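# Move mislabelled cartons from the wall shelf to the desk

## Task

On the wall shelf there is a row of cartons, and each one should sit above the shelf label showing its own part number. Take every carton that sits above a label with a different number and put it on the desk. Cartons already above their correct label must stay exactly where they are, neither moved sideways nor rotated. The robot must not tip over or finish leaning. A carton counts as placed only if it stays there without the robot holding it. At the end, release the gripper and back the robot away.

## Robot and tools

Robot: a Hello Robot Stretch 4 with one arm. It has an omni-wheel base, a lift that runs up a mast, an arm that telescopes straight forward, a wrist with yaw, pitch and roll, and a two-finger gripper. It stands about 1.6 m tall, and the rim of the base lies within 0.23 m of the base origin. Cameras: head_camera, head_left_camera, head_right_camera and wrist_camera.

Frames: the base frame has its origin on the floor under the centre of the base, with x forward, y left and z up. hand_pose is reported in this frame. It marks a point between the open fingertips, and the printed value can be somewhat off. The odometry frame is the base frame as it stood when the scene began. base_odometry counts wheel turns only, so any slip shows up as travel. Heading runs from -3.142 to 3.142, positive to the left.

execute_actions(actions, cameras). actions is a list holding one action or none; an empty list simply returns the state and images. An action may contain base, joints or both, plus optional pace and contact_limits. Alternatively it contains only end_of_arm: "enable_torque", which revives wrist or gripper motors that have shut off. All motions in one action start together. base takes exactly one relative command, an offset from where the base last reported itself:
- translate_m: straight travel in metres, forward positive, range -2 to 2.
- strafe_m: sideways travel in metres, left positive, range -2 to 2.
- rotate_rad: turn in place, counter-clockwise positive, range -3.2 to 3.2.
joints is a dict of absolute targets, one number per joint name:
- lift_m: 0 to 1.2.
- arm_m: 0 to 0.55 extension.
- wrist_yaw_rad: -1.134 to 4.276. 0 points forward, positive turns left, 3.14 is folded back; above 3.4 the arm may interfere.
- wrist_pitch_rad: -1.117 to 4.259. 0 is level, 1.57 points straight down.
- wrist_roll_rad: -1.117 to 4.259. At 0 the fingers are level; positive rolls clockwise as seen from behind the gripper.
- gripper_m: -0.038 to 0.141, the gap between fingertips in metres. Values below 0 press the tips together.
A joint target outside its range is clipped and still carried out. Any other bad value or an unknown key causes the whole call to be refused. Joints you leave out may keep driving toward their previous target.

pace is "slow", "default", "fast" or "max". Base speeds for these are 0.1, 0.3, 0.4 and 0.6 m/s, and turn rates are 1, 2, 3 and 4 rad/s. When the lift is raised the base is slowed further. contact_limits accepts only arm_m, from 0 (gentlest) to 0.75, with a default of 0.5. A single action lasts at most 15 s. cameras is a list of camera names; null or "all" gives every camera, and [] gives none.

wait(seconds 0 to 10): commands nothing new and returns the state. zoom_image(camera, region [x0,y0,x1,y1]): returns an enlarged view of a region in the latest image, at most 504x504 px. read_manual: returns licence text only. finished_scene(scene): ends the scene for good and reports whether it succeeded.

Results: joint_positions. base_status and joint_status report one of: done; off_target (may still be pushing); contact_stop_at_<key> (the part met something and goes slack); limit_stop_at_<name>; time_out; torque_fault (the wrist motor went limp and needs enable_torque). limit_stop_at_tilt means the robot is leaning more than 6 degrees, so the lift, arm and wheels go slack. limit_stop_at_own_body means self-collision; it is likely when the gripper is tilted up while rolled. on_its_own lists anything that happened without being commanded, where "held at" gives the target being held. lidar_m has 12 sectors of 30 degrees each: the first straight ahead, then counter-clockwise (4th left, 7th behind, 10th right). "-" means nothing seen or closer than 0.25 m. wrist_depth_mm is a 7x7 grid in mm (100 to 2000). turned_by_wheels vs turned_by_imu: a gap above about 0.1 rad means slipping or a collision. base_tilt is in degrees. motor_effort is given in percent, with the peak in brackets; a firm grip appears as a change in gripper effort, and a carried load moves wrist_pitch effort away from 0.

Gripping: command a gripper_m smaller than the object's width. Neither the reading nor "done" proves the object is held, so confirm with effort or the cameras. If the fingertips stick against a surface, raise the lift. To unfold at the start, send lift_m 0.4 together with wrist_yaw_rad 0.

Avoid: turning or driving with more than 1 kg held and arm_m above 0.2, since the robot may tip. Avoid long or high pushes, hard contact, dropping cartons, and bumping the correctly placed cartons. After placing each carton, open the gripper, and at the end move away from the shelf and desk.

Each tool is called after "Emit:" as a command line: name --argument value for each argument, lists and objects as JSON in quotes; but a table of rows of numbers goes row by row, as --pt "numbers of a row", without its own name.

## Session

Emit:
execute_actions --actions '[]'

Scene clock: 0.00 s.
base_odometry: x=+0.000 y=+0.000 heading=+0.000 (m, m, rad; odometry frame)
turned_by_wheels: +0.000 (rad since the last result)
turned_by_imu: +0.000 (rad since the last result)
base_tilt: forward=-0.6 right=+0.0 (deg)
lidar_m: 1.75 1.75 1.85 1.52 1.52 2.19 1.95 1.93 2.16 1.81 1.81 2.01
base_status: not commanded
joint_positions: lift_m=+0.295 arm_m=+0.000 wrist_yaw_rad=+3.184 wrist_pitch_rad=+0.022 wrist_roll_rad=+0.014 gripper_m=+0.057
joint_status: not commanded
motor_effort: lift_m=+20 arm_m=-1 wrist_yaw_rad=+0 wrist_pitch_rad=-6 wrist_roll_rad=-1 gripper_m=-3 wheel_0=+0 wheel_1=+0 wheel_2=+1 (%)
hand_pose: x=-0.1211 y=+0.0752 z=+0.4665 quat_wxyz=(-0.021, -0.011, +0.007, +1.000) (m; base frame)
wrist_depth_mm: - 144 - - - - 1756 / - 141 171 - - - 1808 / - 112 141 - - - 1808 / - 119 152 - - - 1863 / 141 140 - - - - 1808 / 205 - 1661 1863 198 1537 1397 / 205 1336 1182 145 1205 991 1042
pictures: head_camera, head_left_camera, head_right_camera, wrist_camera
Images, in order (width x height): head_camera 420x560, head_left_camera 420x672, head_right_camera 420x672, wrist_camera 616x392.

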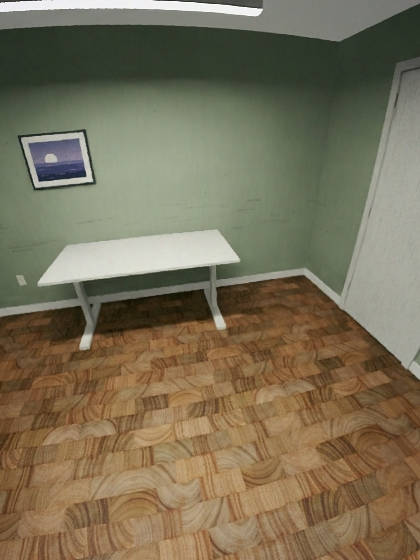

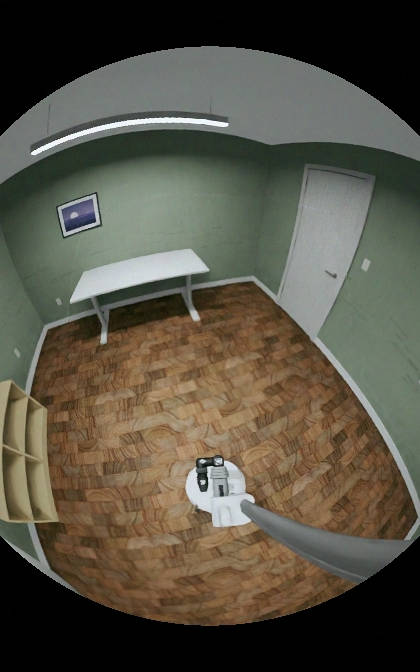

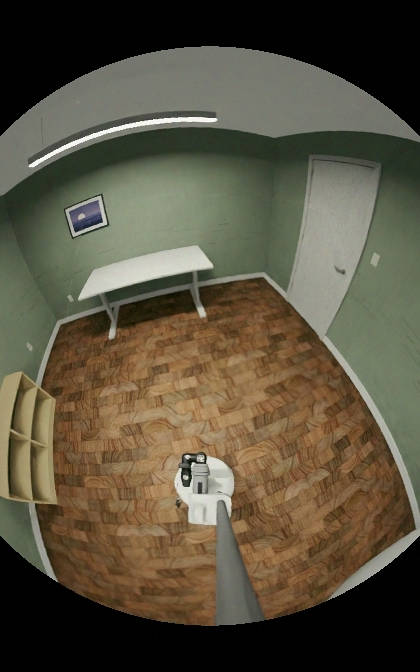

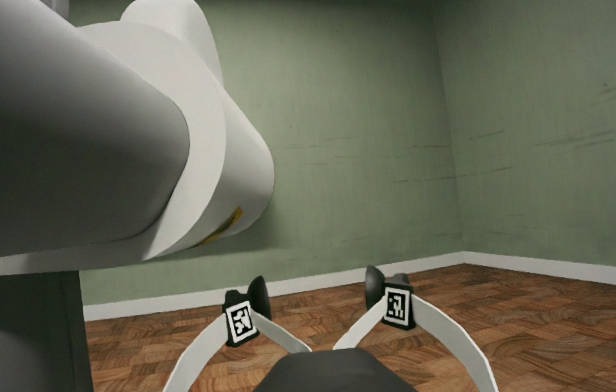

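Emit:
execute_actions --actions '[{"base": {"rotate_rad": -2.9}, "joints": {"lift_m": 0.45, "wrist_yaw_rad": 0, "gripper_m": 0.125}, "pace": "max"}]' --cameras '["head_camera", "wrist_camera"]'

Scene clock: 8.27 s.
base_odometry: x=+0.000 y=+0.000 heading=-2.900 (m, m, rad; odometry frame)
turned_by_wheels: -2.900 (rad since the last result)
turned_by_imu: -2.881 (rad since the last result)
base_tilt: forward=-0.6 right=+0.0 (deg)
lidar_m: 1.93 1.97 1.88 1.79 1.83 2.36 1.78 1.80 1.65 1.51 1.96 2.34
base_status: done
joint_positions: lift_m=+0.450 arm_m=+0.000 wrist_yaw_rad=+0.001 wrist_pitch_rad=+0.022 wrist_roll_rad=+0.014 gripper_m=+0.125
joint_status: all done
motor_effort: lift_m=+21(23) arm_m=-1(1) wrist_yaw_rad=+0(11) wrist_pitch_rad=-6(6) wrist_roll_rad=-1(1) gripper_m=-2(3) wheel_0=-1(9) wheel_1=-1(13) wheel_2=-1(8) (%)
hand_pose: x=+0.4593 y=-0.0873 z=+0.6218 quat_wxyz=(+1.000, +0.007, +0.011, +0.000) (m; base frame)
wrist_depth_mm: 1808 1921 1983 - - - - / 1863 1863 1921 - - - - / 1863 1863 1808 - - - - / 1808 1708 1661 1808 - - - / 1808 1863 1863 1863 - - - / 1808 1808 224 1921 1808 1661 1808 / 1808 1618 1618 144 1464 1336 1255
pictures: head_camera, wrist_camera
Images, in order (width x height): head_camera 420x560, wrist_camera 616x392.

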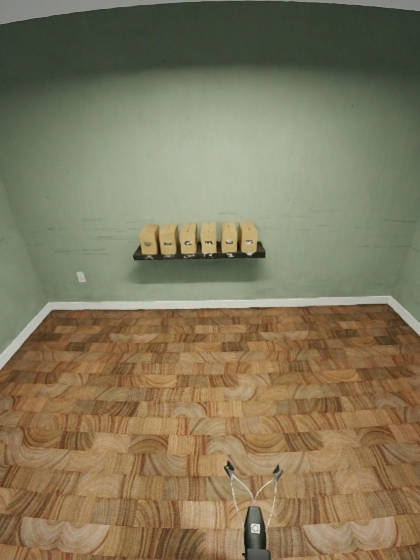

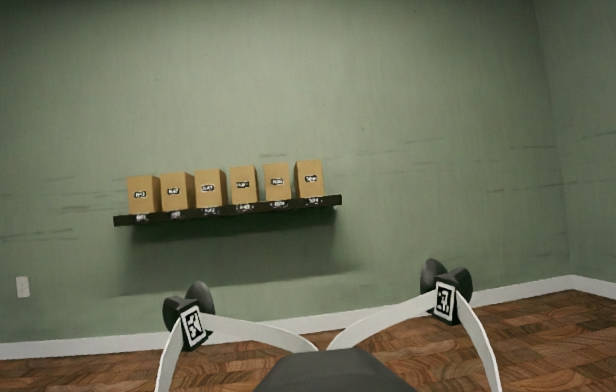

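Emit:
execute_actions --actions '[{"base": {"rotate_rad": 0.075}, "pace": "fast"}]' --cameras '[]'

Emit:
execute_actions --actions '[{"base": {"translate_m": 1.0}, "joints": {"lift_m": 0.52, "wrist_yaw_rad": 0.3}, "pace": "max"}]' --cameras '["head_camera", "wrist_camera"]'

Scene clock: 16.00 s.
base_odometry: x=+0.000 y=+0.000 heading=-2.825 (m, m, rad; odometry frame)
turned_by_wheels: +0.075 (rad since the last result)
turned_by_imu: +0.073 (rad since the last result)
base_tilt: forward=-0.7 right=+0.0 (deg)
lidar_m: 1.92 2.01 1.85 1.79 1.88 1.84 1.78 1.86 1.60 1.51 2.01 2.25
base_status: done
joint_positions: lift_m=+0.450 arm_m=+0.000 wrist_yaw_rad=+0.000 wrist_pitch_rad=+0.022 wrist_roll_rad=+0.014 gripper_m=+0.125
joint_status: not commanded
motor_effort: lift_m=+21(21) arm_m=-1(1) wrist_yaw_rad=+1(2) wrist_pitch_rad=-6(6) wrist_roll_rad=-1(1) gripper_m=-2(3) wheel_0=-2(3) wheel_1=+0(6) wheel_2=+0(5) (%)
hand_pose: x=+0.4592 y=-0.0874 z=+0.6218 quat_wxyz=(+1.000, +0.007, +0.011, +0.000) (m; base frame)
wrist_depth_mm: 1921 1863 - - - - - / 1921 1921 1921 - - - - / 1808 1921 1983 1921 - - - / 1921 1863 1708 1661 1921 - - / 1863 1863 1921 1808 1921 1983 - / 1863 1921 224 1983 1808 1708 1808 / 1808 1708 1618 144 1499 1366 1308
pictures: none
No camera images: the call's "cameras" was empty. Leave "cameras" out to get every camera's image.

Scene clock: 19.47 s.
base_odometry: x=-0.950 y=-0.311 heading=-2.826 (m, m, rad; odometry frame)
turned_by_wheels: +0.000 (rad since the last result)
turned_by_imu: -0.003 (rad since the last result)
base_tilt: forward=-0.7 right=+0.0 (deg)
lidar_m: 0.92 0.95 1.68 1.76 1.83 2.55 3.24 2.22 1.75 1.92 1.71 0.98
base_status: done
joint_positions: lift_m=+0.520 arm_m=+0.000 wrist_yaw_rad=+0.300 wrist_pitch_rad=+0.022 wrist_roll_rad=+0.014 gripper_m=+0.125
joint_status: all done
motor_effort: lift_m=+20(27) arm_m=-1(1) wrist_yaw_rad=+0(7) wrist_pitch_rad=-6(6) wrist_roll_rad=-1(2) gripper_m=+0(2) wheel_0=+0(3) wheel_1=-1(6) wheel_2=+0(12) (%)
hand_pose: x=+0.4722 y=+0.0017 z=+0.6919 quat_wxyz=(+0.989, +0.005, +0.012, +0.149) (m; base frame)
wrist_depth_mm: 1229 1138 1060 991 904 854 809 / 1205 1138 1060 960 917 831 798 / 1229 1138 1008 732 691 640 603 / 1205 854 778 723 676 634 591 / 1255 1078 1042 976 904 842 809 / 1255 1118 224 960 904 831 809 / 1229 1138 1060 144 891 842 820
pictures: head_camera, wrist_camera
Images, in order (width x height): head_camera 420x560, wrist_camera 616x392.

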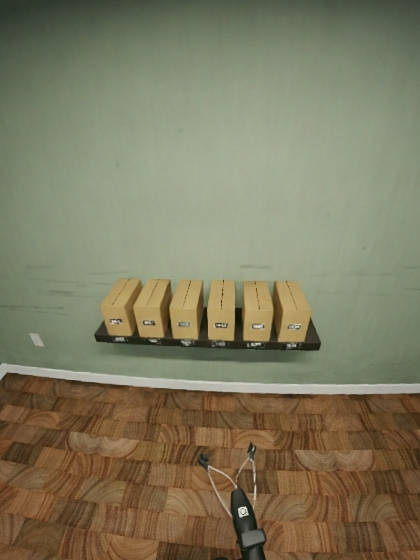

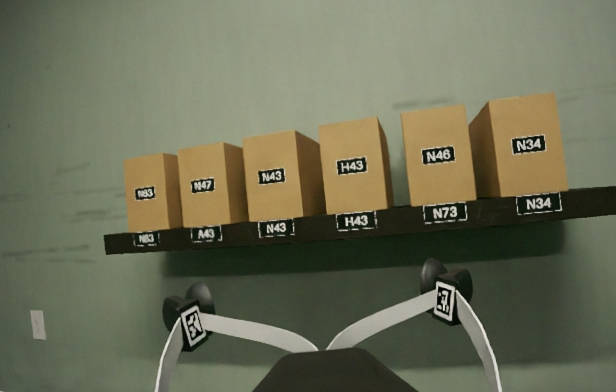

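Emit:
zoom_image --camera "wrist_camera" --region '[100, 130, 320, 260]'

Emit:
zoom_image --camera "wrist_camera" --region '[310, 90, 600, 240]'

Region (100, 130, 320, 260) of wrist_camera's 616x392 image, scaled by 2.291; it fills the top 298 rows of this view, and the rest is white.

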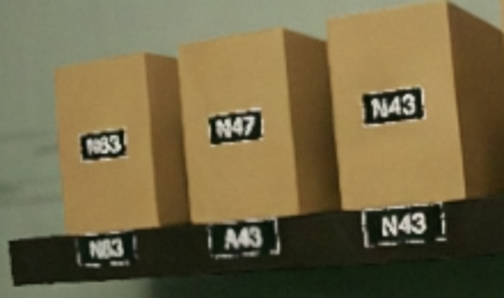

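Region (310, 90, 600, 240) of wrist_camera's 616x392 image, scaled by 1.738; it fills the top 261 rows of this view, and the rest is white.

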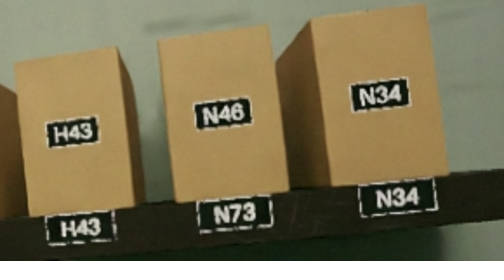

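Emit:
execute_actions --actions '[{"base": {"translate_m": 0.55}, "joints": {"lift_m": 1.1, "wrist_yaw_rad": 0.0, "wrist_pitch_rad": 1.57}, "pace": "fast"}]' --cameras '["wrist_camera"]'

Emit:
execute_actions --actions '[{"base": {"rotate_rad": -0.03}, "joints": {"arm_m": 0.34}, "pace": "fast"}]' --cameras '["head_right_camera", "wrist_camera"]'

Scene clock: 38.60 s.
base_odometry: x=-1.473 y=-0.482 heading=-2.826 (m, m, rad; odometry frame)
turned_by_wheels: +0.000 (rad since the last result)
turned_by_imu: -0.003 (rad since the last result)
base_tilt: forward=-0.6 right=+0.0 (deg)
lidar_m: 0.37 0.39 0.53 1.81 1.84 2.57 - 2.25 2.02 1.92 0.55 0.39
base_status: done
joint_positions: lift_m=+1.100 arm_m=+0.000 wrist_yaw_rad=+0.000 wrist_pitch_rad=+1.570 wrist_roll_rad=+0.014 gripper_m=+0.125
joint_status: all done
motor_effort: lift_m=+22(26) arm_m=-1(1) wrist_yaw_rad=+1(4) wrist_pitch_rad=+0(6) wrist_roll_rad=+0(1) gripper_m=-1(2) wheel_0=+1(5) wheel_1=+0(6) wheel_2=-1(11) (%)
hand_pose: x=+0.1710 y=-0.0874 z=+0.9895 quat_wxyz=(+0.707, +0.005, +0.707, -0.005) (m; base frame)
wrist_depth_mm: 343 312 353 330 373 366 960 / 366 407 452 469 488 521 1205 / 525 1229 1255 1229 1182 1205 1205 / 1205 1229 1205 1182 1205 1205 1182 / 1205 1205 1182 976 1182 1182 1182 / 1182 1182 224 976 1138 1182 1160 / 1182 1182 1160 144 1160 1205 1160
pictures: wrist_camera
Images, in order (width x height): wrist_camera 616x392.

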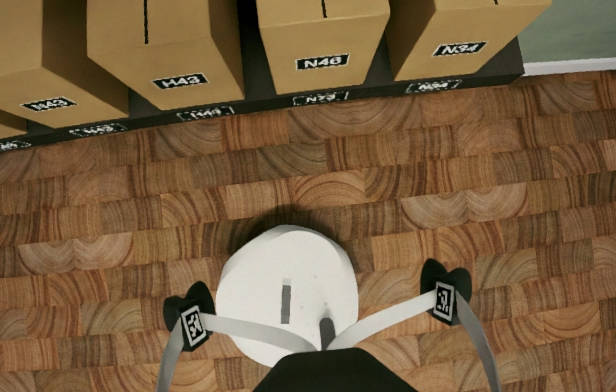

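Scene clock: 40.40 s.
base_odometry: x=-1.473 y=-0.482 heading=-2.856 (m, m, rad; odometry frame)
turned_by_wheels: -0.030 (rad since the last result)
turned_by_imu: -0.031 (rad since the last result)
base_tilt: forward=-0.7 right=-0.1 (deg)
lidar_m: 0.37 0.39 0.54 1.81 1.81 2.47 - 2.33 2.05 1.92 0.57 0.39
base_status: done
joint_positions: lift_m=+1.100 arm_m=+0.339 wrist_yaw_rad=+0.000 wrist_pitch_rad=+1.570 wrist_roll_rad=+0.014 gripper_m=+0.125
joint_status: all done
motor_effort: lift_m=+22(22) arm_m=+5(4) wrist_yaw_rad=-1(1) wrist_pitch_rad=+1(0) wrist_roll_rad=-2(1) gripper_m=-2(1) wheel_0=+1(5) wheel_1=+0(3) wheel_2=+1(1) (%)
hand_pose: x=+0.5104 y=-0.0874 z=+0.9895 quat_wxyz=(+0.707, +0.005, +0.707, -0.005) (m; base frame)
wrist_depth_mm: 139 147 160 174 186 198 - / 177 196 219 244 268 298 304 / 264 303 304 301 310 301 300 / 325 300 310 300 300 298 300 / 319 298 327 298 297 297 296 / 320 296 224 293 294 294 294 / 314 291 296 144 291 291 290
pictures: head_right_camera, wrist_camera
Images, in order (width x height): head_right_camera 420x672, wrist_camera 616x392.

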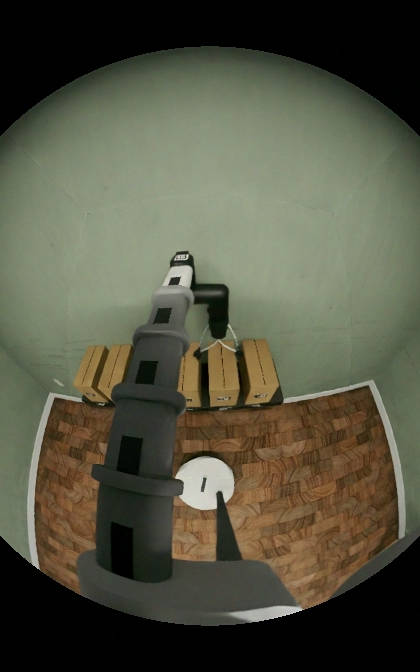

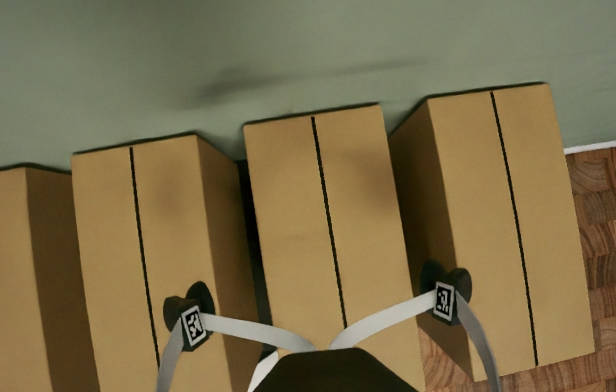

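Emit:
execute_actions --actions '[{"base": {"strafe_m": -0.018}, "joints": {"lift_m": 1.045, "arm_m": 0.35, "wrist_roll_rad": -0.04}}]' --cameras '["wrist_camera"]'

Scene clock: 49.37 s.
base_odometry: x=-1.478 y=-0.465 heading=-2.855 (m, m, rad; odometry frame)
turned_by_wheels: +0.000 (rad since the last result)
turned_by_imu: -0.001 (rad since the last result)
base_tilt: forward=-0.7 right=+0.0 (deg)
lidar_m: 0.37 0.39 0.53 1.82 1.83 2.52 - 2.26 2.02 1.89 0.95 0.39
base_status: done
joint_positions: lift_m=+1.045 arm_m=+0.349 wrist_yaw_rad=+0.000 wrist_pitch_rad=+1.570 wrist_roll_rad=-0.039 gripper_m=+0.125
joint_status: all done
motor_effort: lift_m=+16(21) arm_m=+4(7) wrist_yaw_rad=+0(1) wrist_pitch_rad=+0(1) wrist_roll_rad=-2(3) gripper_m=+0(3) wheel_0=-1(1) wheel_1=+1(8) wheel_2=+1(1) (%)
hand_pose: x=+0.5203 y=-0.0874 z=+0.9350 quat_wxyz=(+0.707, -0.014, +0.707, +0.014) (m; base frame)
wrist_depth_mm: 132 137 146 154 161 166 - / 170 185 201 216 229 243 249 / 248 248 249 248 271 247 249 / 246 247 285 245 283 246 244 / 243 245 278 243 244 244 242 / 242 242 225 241 242 241 240 / 239 240 273 144 239 239 -
pictures: wrist_camera
Images, in order (width x height): wrist_camera 616x392.

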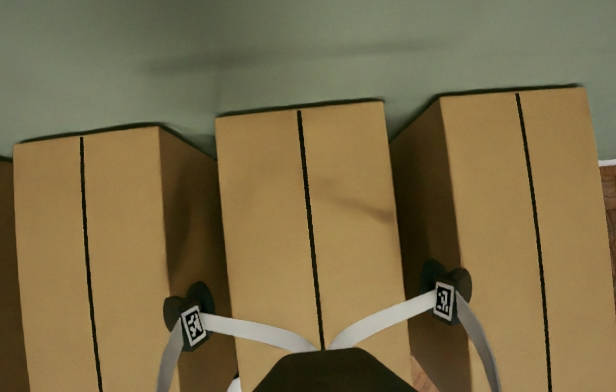

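Emit:
execute_actions --actions '[{"joints": {"lift_m": 1.02, "gripper_m": 0.122}, "pace": "slow"}]' --cameras '["wrist_camera"]'

Scene clock: 57.27 s.
base_odometry: x=-1.478 y=-0.465 heading=-2.855 (m, m, rad; odometry frame)
turned_by_wheels: +0.000 (rad since the last result)
turned_by_imu: -0.002 (rad since the last result)
base_tilt: forward=-0.7 right=-0.1 (deg)
lidar_m: 0.38 0.38 0.53 1.81 1.84 2.52 - 2.26 2.03 1.90 0.94 0.41
base_status: not commanded
joint_positions: lift_m=+1.020 arm_m=+0.349 wrist_yaw_rad=+0.000 wrist_pitch_rad=+1.570 wrist_roll_rad=-0.039 gripper_m=+0.122
joint_status: all done
motor_effort: lift_m=+15(13) arm_m=+4(5) wrist_yaw_rad=+0(0) wrist_pitch_rad=+0(0) wrist_roll_rad=-1(2) gripper_m=-1(1) wheel_0=-1(1) wheel_1=+1(1) wheel_2=+1(1) (%)
hand_pose: x=+0.5203 y=-0.0874 z=+0.9100 quat_wxyz=(+0.707, -0.014, +0.707, +0.014) (m; base frame)
wrist_depth_mm: 132 136 146 154 161 166 - / 171 185 202 216 224 224 224 / 224 225 224 223 224 223 223 / 223 222 223 222 222 220 220 / 220 220 220 220 219 220 218 / 218 218 217 217 217 216 216 / 215 215 232 144 215 215 -
pictures: wrist_camera
Images, in order (width x height): wrist_camera 616x392.

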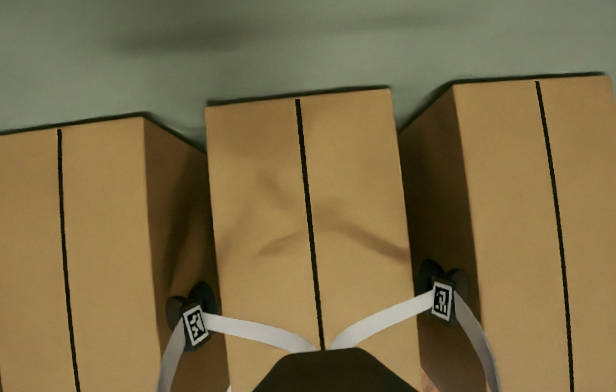

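Emit:
execute_actions --actions '[{"joints": {"lift_m": 0.997}, "pace": "slow"}]' --cameras '["wrist_camera"]'

Emit:
execute_actions --actions '[{"joints": {"gripper_m": 0.05}}]' --cameras '["wrist_camera"]'

Scene clock: 61.77 s.
base_odometry: x=-1.478 y=-0.465 heading=-2.855 (m, m, rad; odometry frame)
turned_by_wheels: +0.000 (rad since the last result)
turned_by_imu: -0.002 (rad since the last result)
base_tilt: forward=-0.6 right=+0.0 (deg)
lidar_m: 0.37 0.39 0.52 1.82 1.84 2.51 - 2.27 2.02 1.90 0.94 0.40
base_status: not commanded
joint_positions: lift_m=+0.997 arm_m=+0.349 wrist_yaw_rad=+0.000 wrist_pitch_rad=+1.570 wrist_roll_rad=-0.039 gripper_m=+0.122
joint_status: all done
motor_effort: lift_m=+16(16) arm_m=+5(5) wrist_yaw_rad=-1(1) wrist_pitch_rad=+1(0) wrist_roll_rad=-3(2) gripper_m=-2(2) wheel_0=-1(1) wheel_1=+1(0) wheel_2=+1(1) (%)
hand_pose: x=+0.5203 y=-0.0874 z=+0.8870 quat_wxyz=(+0.707, -0.014, +0.707, +0.014) (m; base frame)
wrist_depth_mm: 132 137 146 154 161 167 - / 170 185 202 202 202 202 201 / 200 208 202 200 200 201 198 / 200 204 199 198 199 201 197 / 197 198 197 197 196 206 196 / 195 196 195 195 194 195 195 / 194 193 194 144 193 200 -
pictures: wrist_camera
Images, in order (width x height): wrist_camera 616x392.

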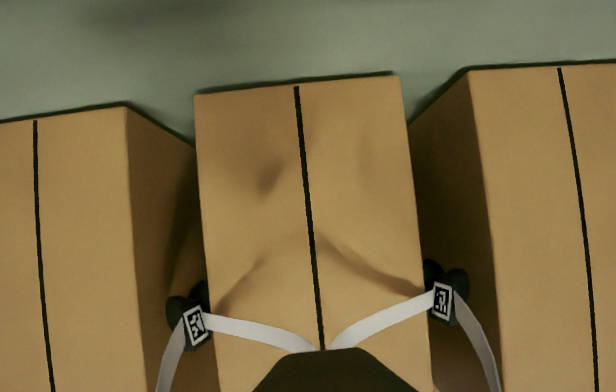

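Scene clock: 63.40 s.
base_odometry: x=-1.478 y=-0.465 heading=-2.855 (m, m, rad; odometry frame)
turned_by_wheels: +0.000 (rad since the last result)
turned_by_imu: -0.001 (rad since the last result)
base_tilt: forward=-0.8 right=+0.1 (deg)
lidar_m: 0.37 0.39 0.51 1.82 1.85 2.51 - 2.26 2.02 1.88 0.94 0.38
base_status: not commanded
joint_positions: lift_m=+0.997 arm_m=+0.349 wrist_yaw_rad=+0.000 wrist_pitch_rad=+1.570 wrist_roll_rad=-0.039 gripper_m=+0.050
joint_status: all done
motor_effort: lift_m=+16(16) arm_m=+5(5) wrist_yaw_rad=-1(0) wrist_pitch_rad=+0(0) wrist_roll_rad=-3(3) gripper_m=-23(24) wheel_0=-1(1) wheel_1=+1(1) wheel_2=+1(1) (%)
hand_pose: x=+0.5203 y=-0.0874 z=+0.8870 quat_wxyz=(+0.707, -0.014, +0.707, +0.014) (m; base frame)
wrist_depth_mm: 132 137 146 155 161 166 - / 171 186 180 181 180 201 200 / 200 207 178 179 179 200 199 / 199 202 177 178 176 201 198 / 197 197 176 175 176 207 195 / 195 195 174 174 173 179 193 / 193 193 172 172 172 216 -
pictures: wrist_camera
Images, in order (width x height): wrist_camera 616x392.

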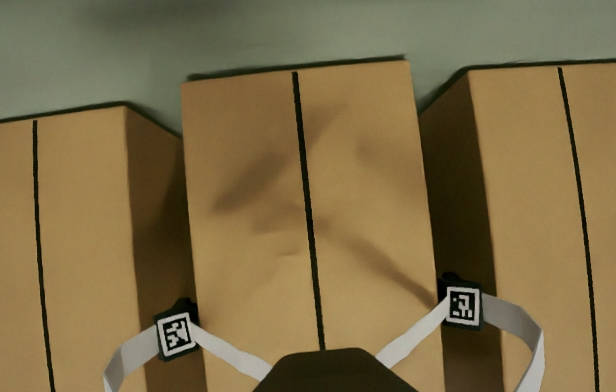

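Emit:
execute_actions --actions '[{"joints": {"lift_m": 1.18}, "pace": "fast"}]' --cameras '["wrist_camera"]'

Emit:
execute_actions --actions '[{"base": {"translate_m": -0.5}, "joints": {"arm_m": 0.15}, "pace": "max"}]' --cameras '["head_right_camera"]'

Emit:
execute_actions --actions '[{"base": {"rotate_rad": -3.1}, "joints": {"lift_m": 0.55}, "pace": "max"}]' --cameras '["head_camera"]'

Scene clock: 74.47 s.
base_odometry: x=-1.478 y=-0.465 heading=-2.855 (m, m, rad; odometry frame)
turned_by_wheels: +0.000 (rad since the last result)
turned_by_imu: -0.002 (rad since the last result)
base_tilt: forward=-0.7 right=+0.0 (deg)
lidar_m: 0.36 0.37 0.52 1.83 1.84 2.52 - 2.25 2.02 1.92 0.95 0.40
base_status: not commanded
joint_positions: lift_m=+1.180 arm_m=+0.349 wrist_yaw_rad=+0.000 wrist_pitch_rad=+1.570 wrist_roll_rad=-0.039 gripper_m=+0.050
joint_status: all done
motor_effort: lift_m=+23(25) arm_m=+5(5) wrist_yaw_rad=-1(1) wrist_pitch_rad=+0(0) wrist_roll_rad=-2(2) gripper_m=-25(22) wheel_0=-1(1) wheel_1=+1(1) wheel_2=+1(1) (%)
hand_pose: x=+0.5203 y=-0.0874 z=+1.0694 quat_wxyz=(+0.707, -0.014, +0.707, +0.014) (m; base frame)
wrist_depth_mm: 132 137 146 155 162 166 - / 171 185 180 180 180 243 253 / 268 298 179 179 179 384 539 / 379 384 177 177 177 377 1281 / 377 377 176 176 176 375 1255 / 377 375 174 174 174 179 1255 / 370 368 173 172 172 1229 1229
pictures: wrist_camera
Images, in order (width x height): wrist_camera 616x392.

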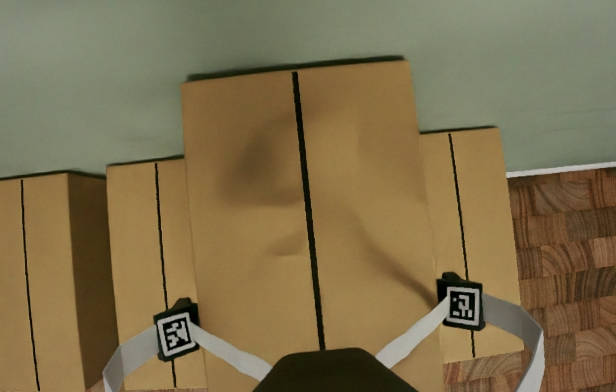

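Scene clock: 77.67 s.
base_odometry: x=-0.999 y=-0.324 heading=-2.855 (m, m, rad; odometry frame)
turned_by_wheels: +0.000 (rad since the last result)
turned_by_imu: -0.001 (rad since the last result)
base_tilt: forward=-0.7 right=+0.0 (deg)
lidar_m: 0.25 0.89 1.57 1.77 1.82 2.51 3.71 2.32 1.76 1.93 1.69 0.25
base_status: done
joint_positions: lift_m=+1.180 arm_m=+0.151 wrist_yaw_rad=+0.000 wrist_pitch_rad=+1.570 wrist_roll_rad=-0.040 gripper_m=+0.050
joint_status: all done
motor_effort: lift_m=+23(23) arm_m=-5(6) wrist_yaw_rad=-1(1) wrist_pitch_rad=+0(1) wrist_roll_rad=-2(2) gripper_m=-24(26) wheel_0=+0(8) wheel_1=+1(5) wheel_2=+0(9) (%)
hand_pose: x=+0.3219 y=-0.0874 z=+1.0694 quat_wxyz=(+0.707, -0.014, +0.707, +0.014) (m; base frame)
wrist_depth_mm: 1281 1281 1336 1336 1336 1308 1308 / 1281 1281 181 180 181 1281 1281 / 1308 1281 179 179 179 1308 1229 / 1281 1281 178 178 177 1281 1281 / 1255 1281 175 175 175 1281 1229 / 1255 1229 174 173 174 178 1229 / 1255 1255 172 172 172 1229 1205
pictures: head_right_camera
Images, in order (width x height): head_right_camera 420x672.

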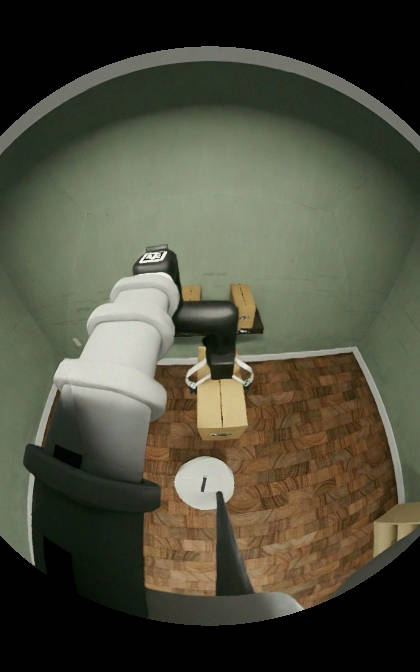

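Scene clock: 81.87 s.
base_odometry: x=-0.999 y=-0.324 heading=+0.328 (m, m, rad; odometry frame)
turned_by_wheels: -3.100 (rad since the last result)
turned_by_imu: -3.078 (rad since the last result)
base_tilt: forward=-0.7 right=-0.1 (deg)
lidar_m: 2.82 2.19 1.75 1.91 1.66 0.91 0.87 0.91 1.59 1.78 1.87 0.25
base_status: done
joint_positions: lift_m=+0.550 arm_m=+0.151 wrist_yaw_rad=+0.000 wrist_pitch_rad=+1.570 wrist_roll_rad=-0.040 gripper_m=+0.050
joint_status: all done
motor_effort: lift_m=+17(20) arm_m=-5(5) wrist_yaw_rad=-1(1) wrist_pitch_rad=+0(0) wrist_roll_rad=-2(2) gripper_m=-24(25) wheel_0=+1(6) wheel_1=+0(6) wheel_2=-1(4) (%)
hand_pose: x=+0.3219 y=-0.0874 z=+0.4399 quat_wxyz=(+0.707, -0.014, +0.707, +0.014) (m; base frame)
wrist_depth_mm: 683 683 676 683 691 676 683 / 676 683 180 180 181 676 668 / 668 668 179 178 179 668 668 / 668 668 177 177 177 654 654 / 661 661 176 175 175 654 654 / 654 647 175 174 174 179 647 / 654 585 172 172 172 634 640
pictures: head_camera
Images, in order (width x height): head_camera 420x560.

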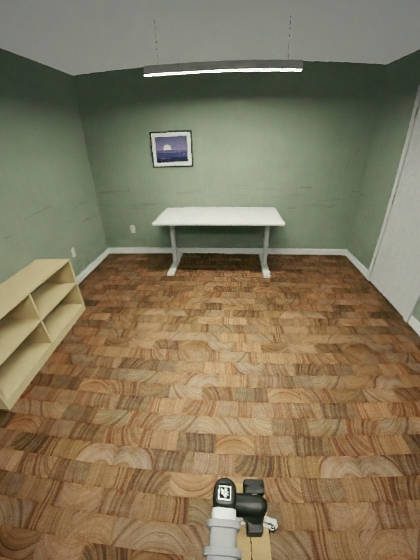

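Emit:
execute_actions --actions '[{"base": {"translate_m": 2.0}, "joints": {"lift_m": 1.08}, "pace": "max"}]' --cameras '["head_right_camera"]'

Emit:
execute_actions --actions '[{"base": {"translate_m": 0.39}, "joints": {"arm_m": 0.49}, "pace": "fast"}]' --cameras '["head_right_camera", "wrist_camera"]'

Scene clock: 93.57 s.
base_odometry: x=+0.895 y=+0.321 heading=+0.328 (m, m, rad; odometry frame)
turned_by_wheels: +0.000 (rad since the last result)
turned_by_imu: -0.006 (rad since the last result)
base_tilt: forward=-0.7 right=+0.0 (deg)
lidar_m: 0.25 0.82 1.12 1.55 1.60 2.72 3.18 2.59 1.87 1.74 1.81 0.25
base_status: done
joint_positions: lift_m=+1.080 arm_m=+0.151 wrist_yaw_rad=+0.000 wrist_pitch_rad=+1.570 wrist_roll_rad=-0.040 gripper_m=+0.050
joint_status: all done
motor_effort: lift_m=+21(24) arm_m=-4(5) wrist_yaw_rad=+1(1) wrist_pitch_rad=+1(1) wrist_roll_rad=-2(2) gripper_m=-24(24) wheel_0=-2(8) wheel_1=+0(6) wheel_2=+0(12) (%)
hand_pose: x=+0.3219 y=-0.0874 z=+0.9696 quat_wxyz=(+0.707, -0.014, +0.707, +0.014) (m; base frame)
wrist_depth_mm: 1182 1229 1205 1229 1205 1229 1160 / 1205 1205 181 180 180 1205 1229 / 1205 1205 179 179 178 1205 1182 / 1182 1205 177 177 177 1160 1160 / 1182 1160 176 175 175 1182 1160 / 1160 1182 174 173 174 178 1160 / 1160 1160 173 172 172 1138 1160
pictures: head_right_camera
Images, in order (width x height): head_right_camera 420x672.

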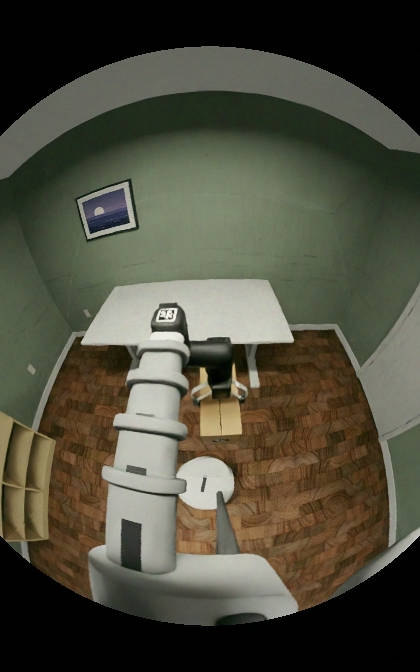

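Scene clock: 96.30 s.
base_odometry: x=+1.264 y=+0.446 heading=+0.328 (m, m, rad; odometry frame)
turned_by_wheels: +0.000 (rad since the last result)
turned_by_imu: -0.002 (rad since the last result)
base_tilt: forward=-0.6 right=+0.0 (deg)
lidar_m: 0.41 0.42 0.59 1.60 1.63 2.16 3.62 2.56 1.85 1.74 0.61 0.42
base_status: done
joint_positions: lift_m=+1.080 arm_m=+0.489 wrist_yaw_rad=+0.000 wrist_pitch_rad=+1.570 wrist_roll_rad=-0.040 gripper_m=+0.050
joint_status: all done
motor_effort: lift_m=+21(21) arm_m=+4(6) wrist_yaw_rad=-1(1) wrist_pitch_rad=+1(2) wrist_roll_rad=+0(2) gripper_m=-24(23) wheel_0=-1(8) wheel_1=+1(4) wheel_2=+0(9) (%)
hand_pose: x=+0.6604 y=-0.0874 z=+0.9696 quat_wxyz=(+0.707, -0.014, +0.707, +0.014) (m; base frame)
wrist_depth_mm: 488 488 484 484 488 484 488 / 488 488 180 180 180 484 484 / 484 480 178 179 178 480 473 / 480 480 177 177 177 469 473 / 473 469 176 176 175 469 473 / 469 469 174 174 173 178 462 / 466 462 173 172 172 459 -
pictures: head_right_camera, wrist_camera
Images, in order (width x height): head_right_camera 420x672, wrist_camera 616x392.

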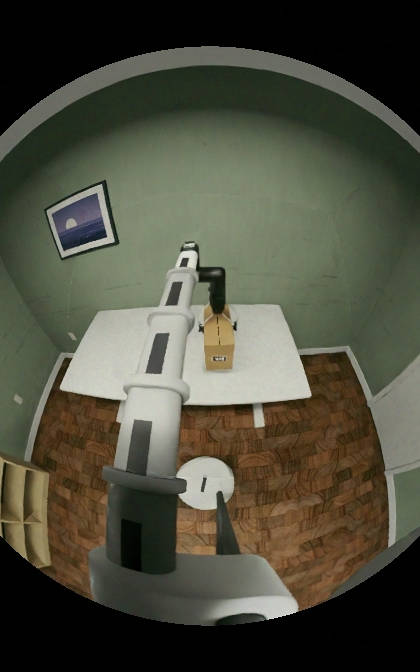

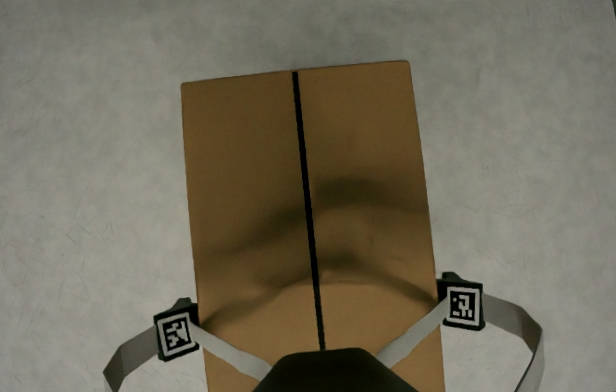

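Emit:
execute_actions --actions '[{"joints": {"lift_m": 0.98}}]' --cameras '[]'

Scene clock: 102.60 s.
base_odometry: x=+1.264 y=+0.446 heading=+0.328 (m, m, rad; odometry frame)
turned_by_wheels: +0.000 (rad since the last result)
turned_by_imu: -0.002 (rad since the last result)
base_tilt: forward=-0.7 right=+0.0 (deg)
lidar_m: 0.38 0.42 0.58 1.60 1.63 2.17 3.63 2.57 1.87 1.74 0.61 0.44
base_status: not commanded
joint_positions: lift_m=+0.980 arm_m=+0.489 wrist_yaw_rad=+0.000 wrist_pitch_rad=+1.570 wrist_roll_rad=-0.040 gripper_m=+0.050
joint_status: all done
motor_effort: lift_m=+16(18) arm_m=+4(4) wrist_yaw_rad=-1(1) wrist_pitch_rad=+0(1) wrist_roll_rad=-1(1) gripper_m=-24(24) wheel_0=-1(1) wheel_1=+1(1) wheel_2=+0(0) (%)
hand_pose: x=+0.6604 y=-0.0874 z=+0.8700 quat_wxyz=(+0.707, -0.014, +0.707, +0.014) (m; base frame)
wrist_depth_mm: 387 389 387 387 387 384 384 / 389 387 181 180 180 382 379 / 382 379 179 178 179 377 379 / 377 377 178 177 177 379 375 / 375 375 175 175 176 370 370 / 373 368 175 174 174 179 368 / 368 366 173 172 172 366 -
pictures: none
No camera images: the call's "cameras" was empty. Leave "cameras" out to get every camera's image.

Emit:
execute_actions --actions '[{"joints": {"gripper_m": 0.135}}]' --cameras '["wrist_camera"]'

Emit:
execute_actions --actions '[{"joints": {"lift_m": 1.05}, "pace": "fast"}]' --cameras '["wrist_camera"]'

Emit:
execute_actions --actions '[{"base": {"translate_m": -0.3}, "joints": {"arm_m": 0.0}, "pace": "max"}]' --cameras '["head_right_camera"]'

Scene clock: 108.37 s.
base_odometry: x=+1.264 y=+0.446 heading=+0.328 (m, m, rad; odometry frame)
turned_by_wheels: +0.000 (rad since the last result)
turned_by_imu: -0.002 (rad since the last result)
base_tilt: forward=-0.6 right=+0.0 (deg)
lidar_m: 0.40 0.44 0.58 1.59 1.62 2.17 3.63 2.56 1.86 1.74 0.60 0.44
base_status: not commanded
joint_positions: lift_m=+0.980 arm_m=+0.489 wrist_yaw_rad=+0.000 wrist_pitch_rad=+1.570 wrist_roll_rad=-0.040 gripper_m=+0.135
joint_status: all done
motor_effort: lift_m=+16(16) arm_m=+4(4) wrist_yaw_rad=+1(0) wrist_pitch_rad=+0(0) wrist_roll_rad=-2(2) gripper_m=-1(26) wheel_0=-1(1) wheel_1=+1(1) wheel_2=+0(0) (%)
hand_pose: x=+0.6604 y=-0.0874 z=+0.8700 quat_wxyz=(+0.707, -0.014, +0.707, +0.014) (m; base frame)
wrist_depth_mm: 389 387 387 387 384 387 382 / 384 384 384 202 384 384 384 / 382 379 200 200 200 382 379 / 377 377 198 197 198 377 373 / 375 373 196 196 196 373 370 / 373 373 195 195 193 364 366 / 368 368 193 147 192 366 366
pictures: wrist_camera
Images, in order (width x height): wrist_camera 616x392.

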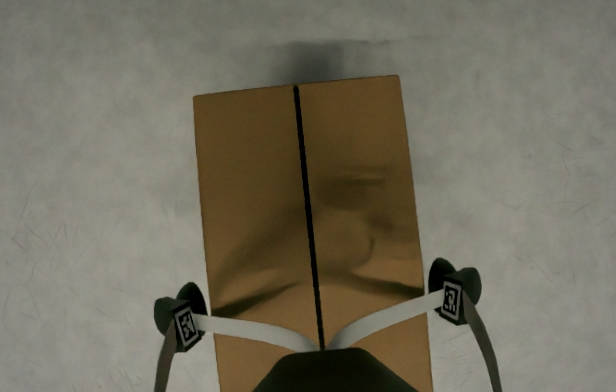

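Scene clock: 109.40 s.
base_odometry: x=+1.264 y=+0.446 heading=+0.328 (m, m, rad; odometry frame)
turned_by_wheels: +0.000 (rad since the last result)
turned_by_imu: +0.000 (rad since the last result)
base_tilt: forward=-0.7 right=+0.0 (deg)
lidar_m: 0.40 0.43 0.58 1.58 1.61 2.15 3.63 2.59 1.87 1.74 0.62 0.43
base_status: not commanded
joint_positions: lift_m=+1.050 arm_m=+0.489 wrist_yaw_rad=+0.000 wrist_pitch_rad=+1.570 wrist_roll_rad=-0.040 gripper_m=+0.135
joint_status: all done
motor_effort: lift_m=+22(27) arm_m=+4(4) wrist_yaw_rad=-1(0) wrist_pitch_rad=+0(0) wrist_roll_rad=-1(1) gripper_m=-2(1) wheel_0=-1(1) wheel_1=+0(1) wheel_2=+0(0) (%)
hand_pose: x=+0.6604 y=-0.0874 z=+0.9395 quat_wxyz=(+0.707, -0.014, +0.707, +0.014) (m; base frame)
wrist_depth_mm: 459 462 462 459 455 459 455 / 459 455 455 455 455 452 452 / 449 452 449 268 449 449 445 / 449 445 445 267 442 442 442 / 442 442 439 265 439 442 439 / 442 439 260 262 260 433 436 / 433 439 433 147 433 433 430
pictures: wrist_camera
Images, in order (width x height): wrist_camera 616x392.

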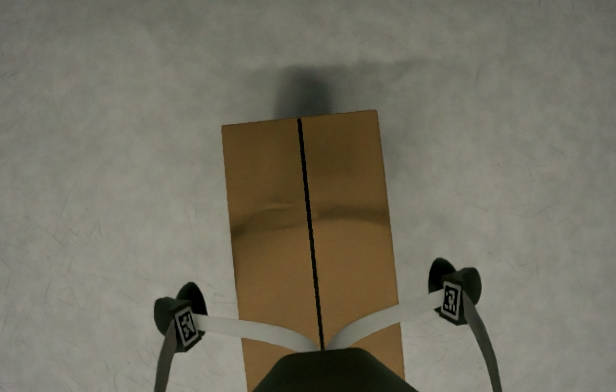

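Scene clock: 111.80 s.
base_odometry: x=+0.980 y=+0.350 heading=+0.328 (m, m, rad; odometry frame)
turned_by_wheels: +0.000 (rad since the last result)
turned_by_imu: +0.000 (rad since the last result)
base_tilt: forward=-0.7 right=+0.0 (deg)
lidar_m: 0.71 0.74 1.03 1.56 1.62 2.77 3.31 2.57 1.88 1.75 1.82 0.76
base_status: done
joint_positions: lift_m=+1.050 arm_m=+0.001 wrist_yaw_rad=+0.000 wrist_pitch_rad=+1.570 wrist_roll_rad=-0.040 gripper_m=+0.135
joint_status: all done
motor_effort: lift_m=+22(22) arm_m=-5(5) wrist_yaw_rad=+3(1) wrist_pitch_rad=-1(1) wrist_roll_rad=-2(2) gripper_m=-3(0) wheel_0=+1(8) wheel_1=-1(6) wheel_2=+0(9) (%)
hand_pose: x=+0.1718 y=-0.0874 z=+0.9395 quat_wxyz=(+0.707, -0.014, +0.707, +0.014) (m; base frame)
wrist_depth_mm: 1182 1205 1160 1182 1182 1205 1182 / 1160 1182 1160 1160 1160 1160 1138 / 1138 1182 1138 1182 1138 1182 1138 / 1160 1182 1160 1138 1160 1182 1138 / 1118 1138 1138 946 1160 1138 1138 / 1138 1138 931 917 1098 1138 1098 / 1118 1118 1118 147 1118 1138 1118
pictures: head_right_camera
Images, in order (width x height): head_right_camera 420x672.

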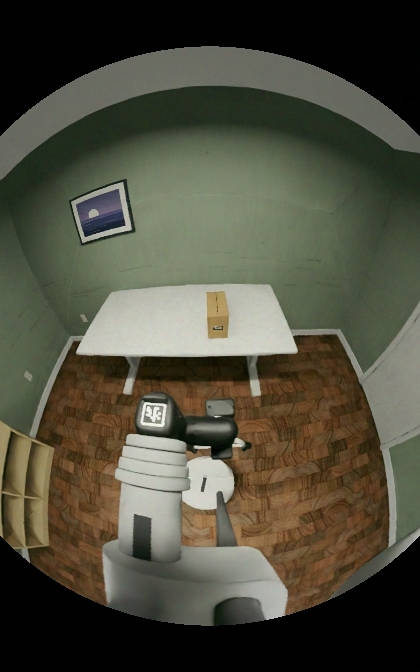

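Emit:
execute_actions --actions '[{"base": {"rotate_rad": -2.93}, "joints": {"lift_m": 0.4, "wrist_pitch_rad": 0.02, "wrist_roll_rad": 0.014, "gripper_m": 0.122}, "pace": "max"}]' --cameras '["head_camera"]'

Emit:
execute_actions --actions '[{"base": {"translate_m": 2.0}, "joints": {"lift_m": 0.52}, "pace": "max"}]' --cameras '["wrist_camera"]'

Emit:
execute_actions --actions '[{"base": {"rotate_rad": -0.217}, "joints": {"arm_m": 0.15}, "pace": "fast"}]' --cameras '["head_camera", "wrist_camera"]'

Scene clock: 123.73 s.
base_odometry: x=+0.980 y=+0.350 heading=-2.602 (m, m, rad; odometry frame)
turned_by_wheels: -2.930 (rad since the last result)
turned_by_imu: -2.911 (rad since the last result)
base_tilt: forward=-0.7 right=+0.0 (deg)
lidar_m: 2.99 2.18 1.78 1.71 0.89 0.70 0.70 0.82 1.99 1.56 1.73 3.00
base_status: done
joint_positions: lift_m=+0.400 arm_m=+0.001 wrist_yaw_rad=+0.000 wrist_pitch_rad=+0.022 wrist_roll_rad=+0.013 gripper_m=+0.122
joint_status: all done
motor_effort: lift_m=+17(19) arm_m=-4(5) wrist_yaw_rad=+0(2) wrist_pitch_rad=-6(9) wrist_roll_rad=+1(3) gripper_m=-2(2) wheel_0=+2(5) wheel_1=+0(5) wheel_2=-1(4) (%)
hand_pose: x=+0.4601 y=-0.0874 z=+0.5719 quat_wxyz=(+1.000, +0.007, +0.011, +0.000) (m; base frame)
wrist_depth_mm: - - - - - - - / - - - - - - - / - - - - - - - / - - - - - - - / - - - - - - - / 1863 - 219 - 1708 1576 1708 / 1708 1499 1430 148 1397 1229 1205
pictures: head_camera
Images, in order (width x height): head_camera 420x560.

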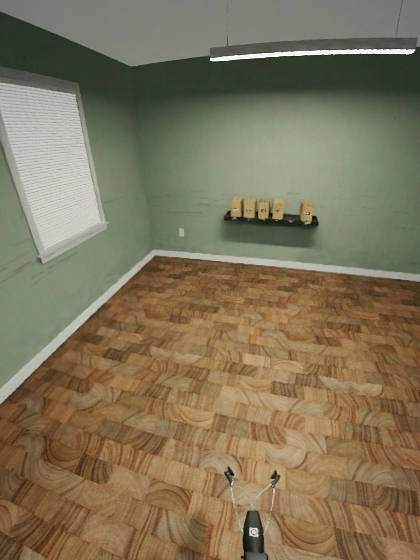

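Scene clock: 129.00 s.
base_odometry: x=-0.736 y=-0.678 heading=-2.602 (m, m, rad; odometry frame)
turned_by_wheels: +0.000 (rad since the last result)
turned_by_imu: -0.004 (rad since the last result)
base_tilt: forward=-0.6 right=+0.0 (deg)
lidar_m: 0.98 1.39 1.40 1.36 1.57 2.48 3.49 2.37 2.06 2.31 1.21 1.01
base_status: done
joint_positions: lift_m=+0.520 arm_m=+0.001 wrist_yaw_rad=+0.000 wrist_pitch_rad=+0.022 wrist_roll_rad=+0.013 gripper_m=+0.122
joint_status: all done
motor_effort: lift_m=+21(24) arm_m=-4(4) wrist_yaw_rad=+0(1) wrist_pitch_rad=-6(6) wrist_roll_rad=+1(1) gripper_m=-4(1) wheel_0=+0(9) wheel_1=-2(6) wheel_2=+0(13) (%)
hand_pose: x=+0.4601 y=-0.0874 z=+0.6917 quat_wxyz=(+1.000, +0.007, +0.011, +0.000) (m; base frame)
wrist_depth_mm: 1205 1138 1060 1042 991 960 917 / 1138 1160 1118 1025 976 960 931 / 1138 1118 1078 809 759 732 917 / 1160 1138 1078 778 741 723 798 / 1160 1098 1078 1025 976 931 931 / 1160 1098 219 1025 991 931 904 / 1138 1118 1060 148 1008 946 904
pictures: wrist_camera
Images, in order (width x height): wrist_camera 616x392.

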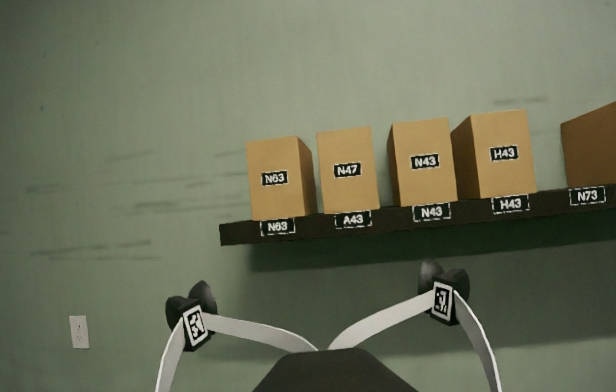

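Scene clock: 130.27 s.
base_odometry: x=-0.736 y=-0.678 heading=-2.819 (m, m, rad; odometry frame)
turned_by_wheels: -0.217 (rad since the last result)
turned_by_imu: -0.216 (rad since the last result)
base_tilt: forward=-0.6 right=+0.0 (deg)
lidar_m: 0.98 1.02 1.51 1.38 1.42 1.92 3.55 2.84 2.08 2.31 1.88 1.06
base_status: done
joint_positions: lift_m=+0.520 arm_m=+0.149 wrist_yaw_rad=+0.000 wrist_pitch_rad=+0.022 wrist_roll_rad=+0.014 gripper_m=+0.122
joint_status: all done
motor_effort: lift_m=+21(21) arm_m=+4(4) wrist_yaw_rad=-1(0) wrist_pitch_rad=-6(5) wrist_roll_rad=+1(1) gripper_m=-2(1) wheel_0=+0(7) wheel_1=-1(7) wheel_2=+1(8) (%)
hand_pose: x=+0.6085 y=-0.0874 z=+0.6917 quat_wxyz=(+1.000, +0.007, +0.011, +0.000) (m; base frame)
wrist_depth_mm: 878 891 891 917 904 931 931 / 866 891 891 904 917 946 946 / 866 854 634 647 661 878 683 / 854 634 627 647 661 661 668 / 842 615 627 878 891 917 946 / 854 842 218 891 891 904 931 / 831 854 866 148 878 904 904
pictures: head_camera, wrist_camera
Images, in order (width x height): head_camera 420x560, wrist_camera 616x392.

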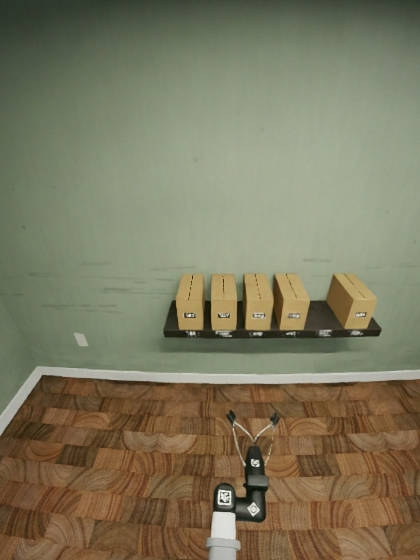

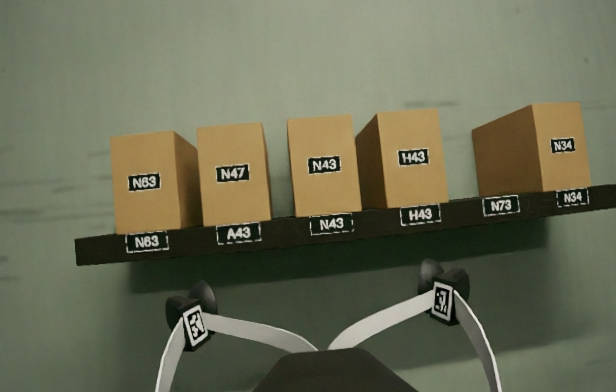

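Emit:
zoom_image --camera "wrist_camera" --region '[90, 120, 290, 270]'

Region (90, 120, 290, 270) of wrist_camera's 616x392 image, scaled by 2.520; it fills the top 378 rows of this view, and the rest is white.

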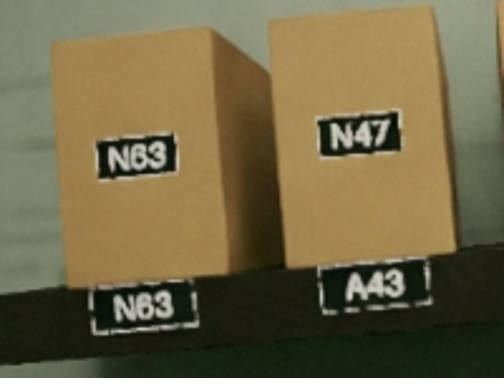

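Emit:
execute_actions --actions '[{"base": {"translate_m": 0.61}, "joints": {"lift_m": 1.1, "arm_m": 0.0, "wrist_pitch_rad": 1.57, "wrist_roll_rad": -0.04}, "pace": "fast"}]' --cameras '["wrist_camera"]'

Emit:
execute_actions --actions '[{"base": {"strafe_m": 0.117}, "joints": {"arm_m": 0.345}, "pace": "fast"}]' --cameras '["head_right_camera", "wrist_camera"]'

Scene clock: 150.03 s.
base_odometry: x=-1.315 y=-0.871 heading=-2.819 (m, m, rad; odometry frame)
turned_by_wheels: +0.000 (rad since the last result)
turned_by_imu: -0.003 (rad since the last result)
base_tilt: forward=-0.7 right=-0.1 (deg)
lidar_m: 0.38 0.39 0.90 1.44 1.45 1.99 4.20 2.83 2.34 2.27 0.62 0.41
base_status: done
joint_positions: lift_m=+1.100 arm_m=+0.001 wrist_yaw_rad=+0.000 wrist_pitch_rad=+1.570 wrist_roll_rad=-0.039 gripper_m=+0.122
joint_status: all done
motor_effort: lift_m=+22(23) arm_m=-4(5) wrist_yaw_rad=+1(2) wrist_pitch_rad=+0(2) wrist_roll_rad=-3(5) gripper_m=-1(2) wheel_0=+0(8) wheel_1=+0(6) wheel_2=+0(12) (%)
hand_pose: x=+0.1719 y=-0.0874 z=+0.9895 quat_wxyz=(+0.707, -0.014, +0.707, +0.014) (m; base frame)
wrist_depth_mm: 315 329 349 377 394 384 492 / 387 442 469 492 517 1182 1229 / 1229 1205 1229 1229 1205 1205 1205 / 1205 1205 1182 1205 1205 1229 1205 / 1182 1182 1182 976 1205 1182 1182 / 1182 1182 218 976 1182 1160 1205 / 1160 1160 1160 144 1182 1182 1182
pictures: wrist_camera
Images, in order (width x height): wrist_camera 616x392.

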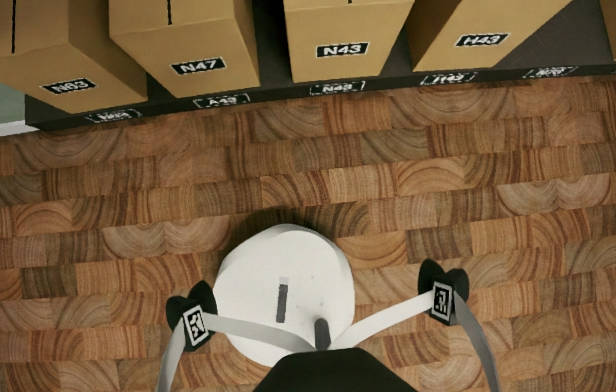

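Scene clock: 151.83 s.
base_odometry: x=-1.278 y=-0.982 heading=-2.819 (m, m, rad; odometry frame)
turned_by_wheels: +0.000 (rad since the last result)
turned_by_imu: -0.001 (rad since the last result)
base_tilt: forward=-0.7 right=-0.1 (deg)
lidar_m: 0.38 0.39 0.89 1.32 1.34 1.79 4.22 3.10 2.45 2.42 0.58 0.41
base_status: done
joint_positions: lift_m=+1.100 arm_m=+0.344 wrist_yaw_rad=+0.000 wrist_pitch_rad=+1.570 wrist_roll_rad=-0.040 gripper_m=+0.122
joint_status: all done
motor_effort: lift_m=+22(22) arm_m=+5(5) wrist_yaw_rad=+0(1) wrist_pitch_rad=+1(1) wrist_roll_rad=-2(2) gripper_m=-2(1) wheel_0=+0(6) wheel_1=-2(8) wheel_2=+1(1) (%)
hand_pose: x=+0.5154 y=-0.0874 z=+0.9895 quat_wxyz=(+0.707, -0.014, +0.707, +0.014) (m; base frame)
wrist_depth_mm: 148 153 164 174 182 189 - / 190 207 226 245 259 274 287 / 298 303 304 300 338 303 304 / 301 301 314 298 351 298 300 / 300 298 304 296 329 296 296 / 1160 296 218 294 294 293 293 / 1160 291 306 144 338 291 290
pictures: head_right_camera, wrist_camera
Images, in order (width x height): head_right_camera 420x672, wrist_camera 616x392.

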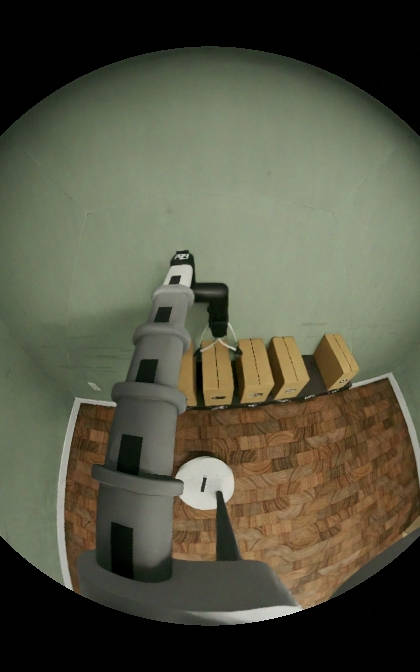

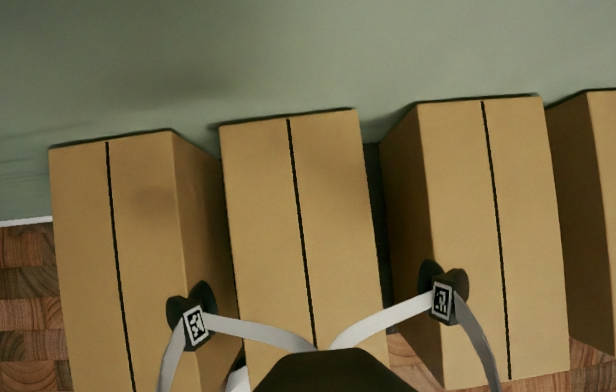

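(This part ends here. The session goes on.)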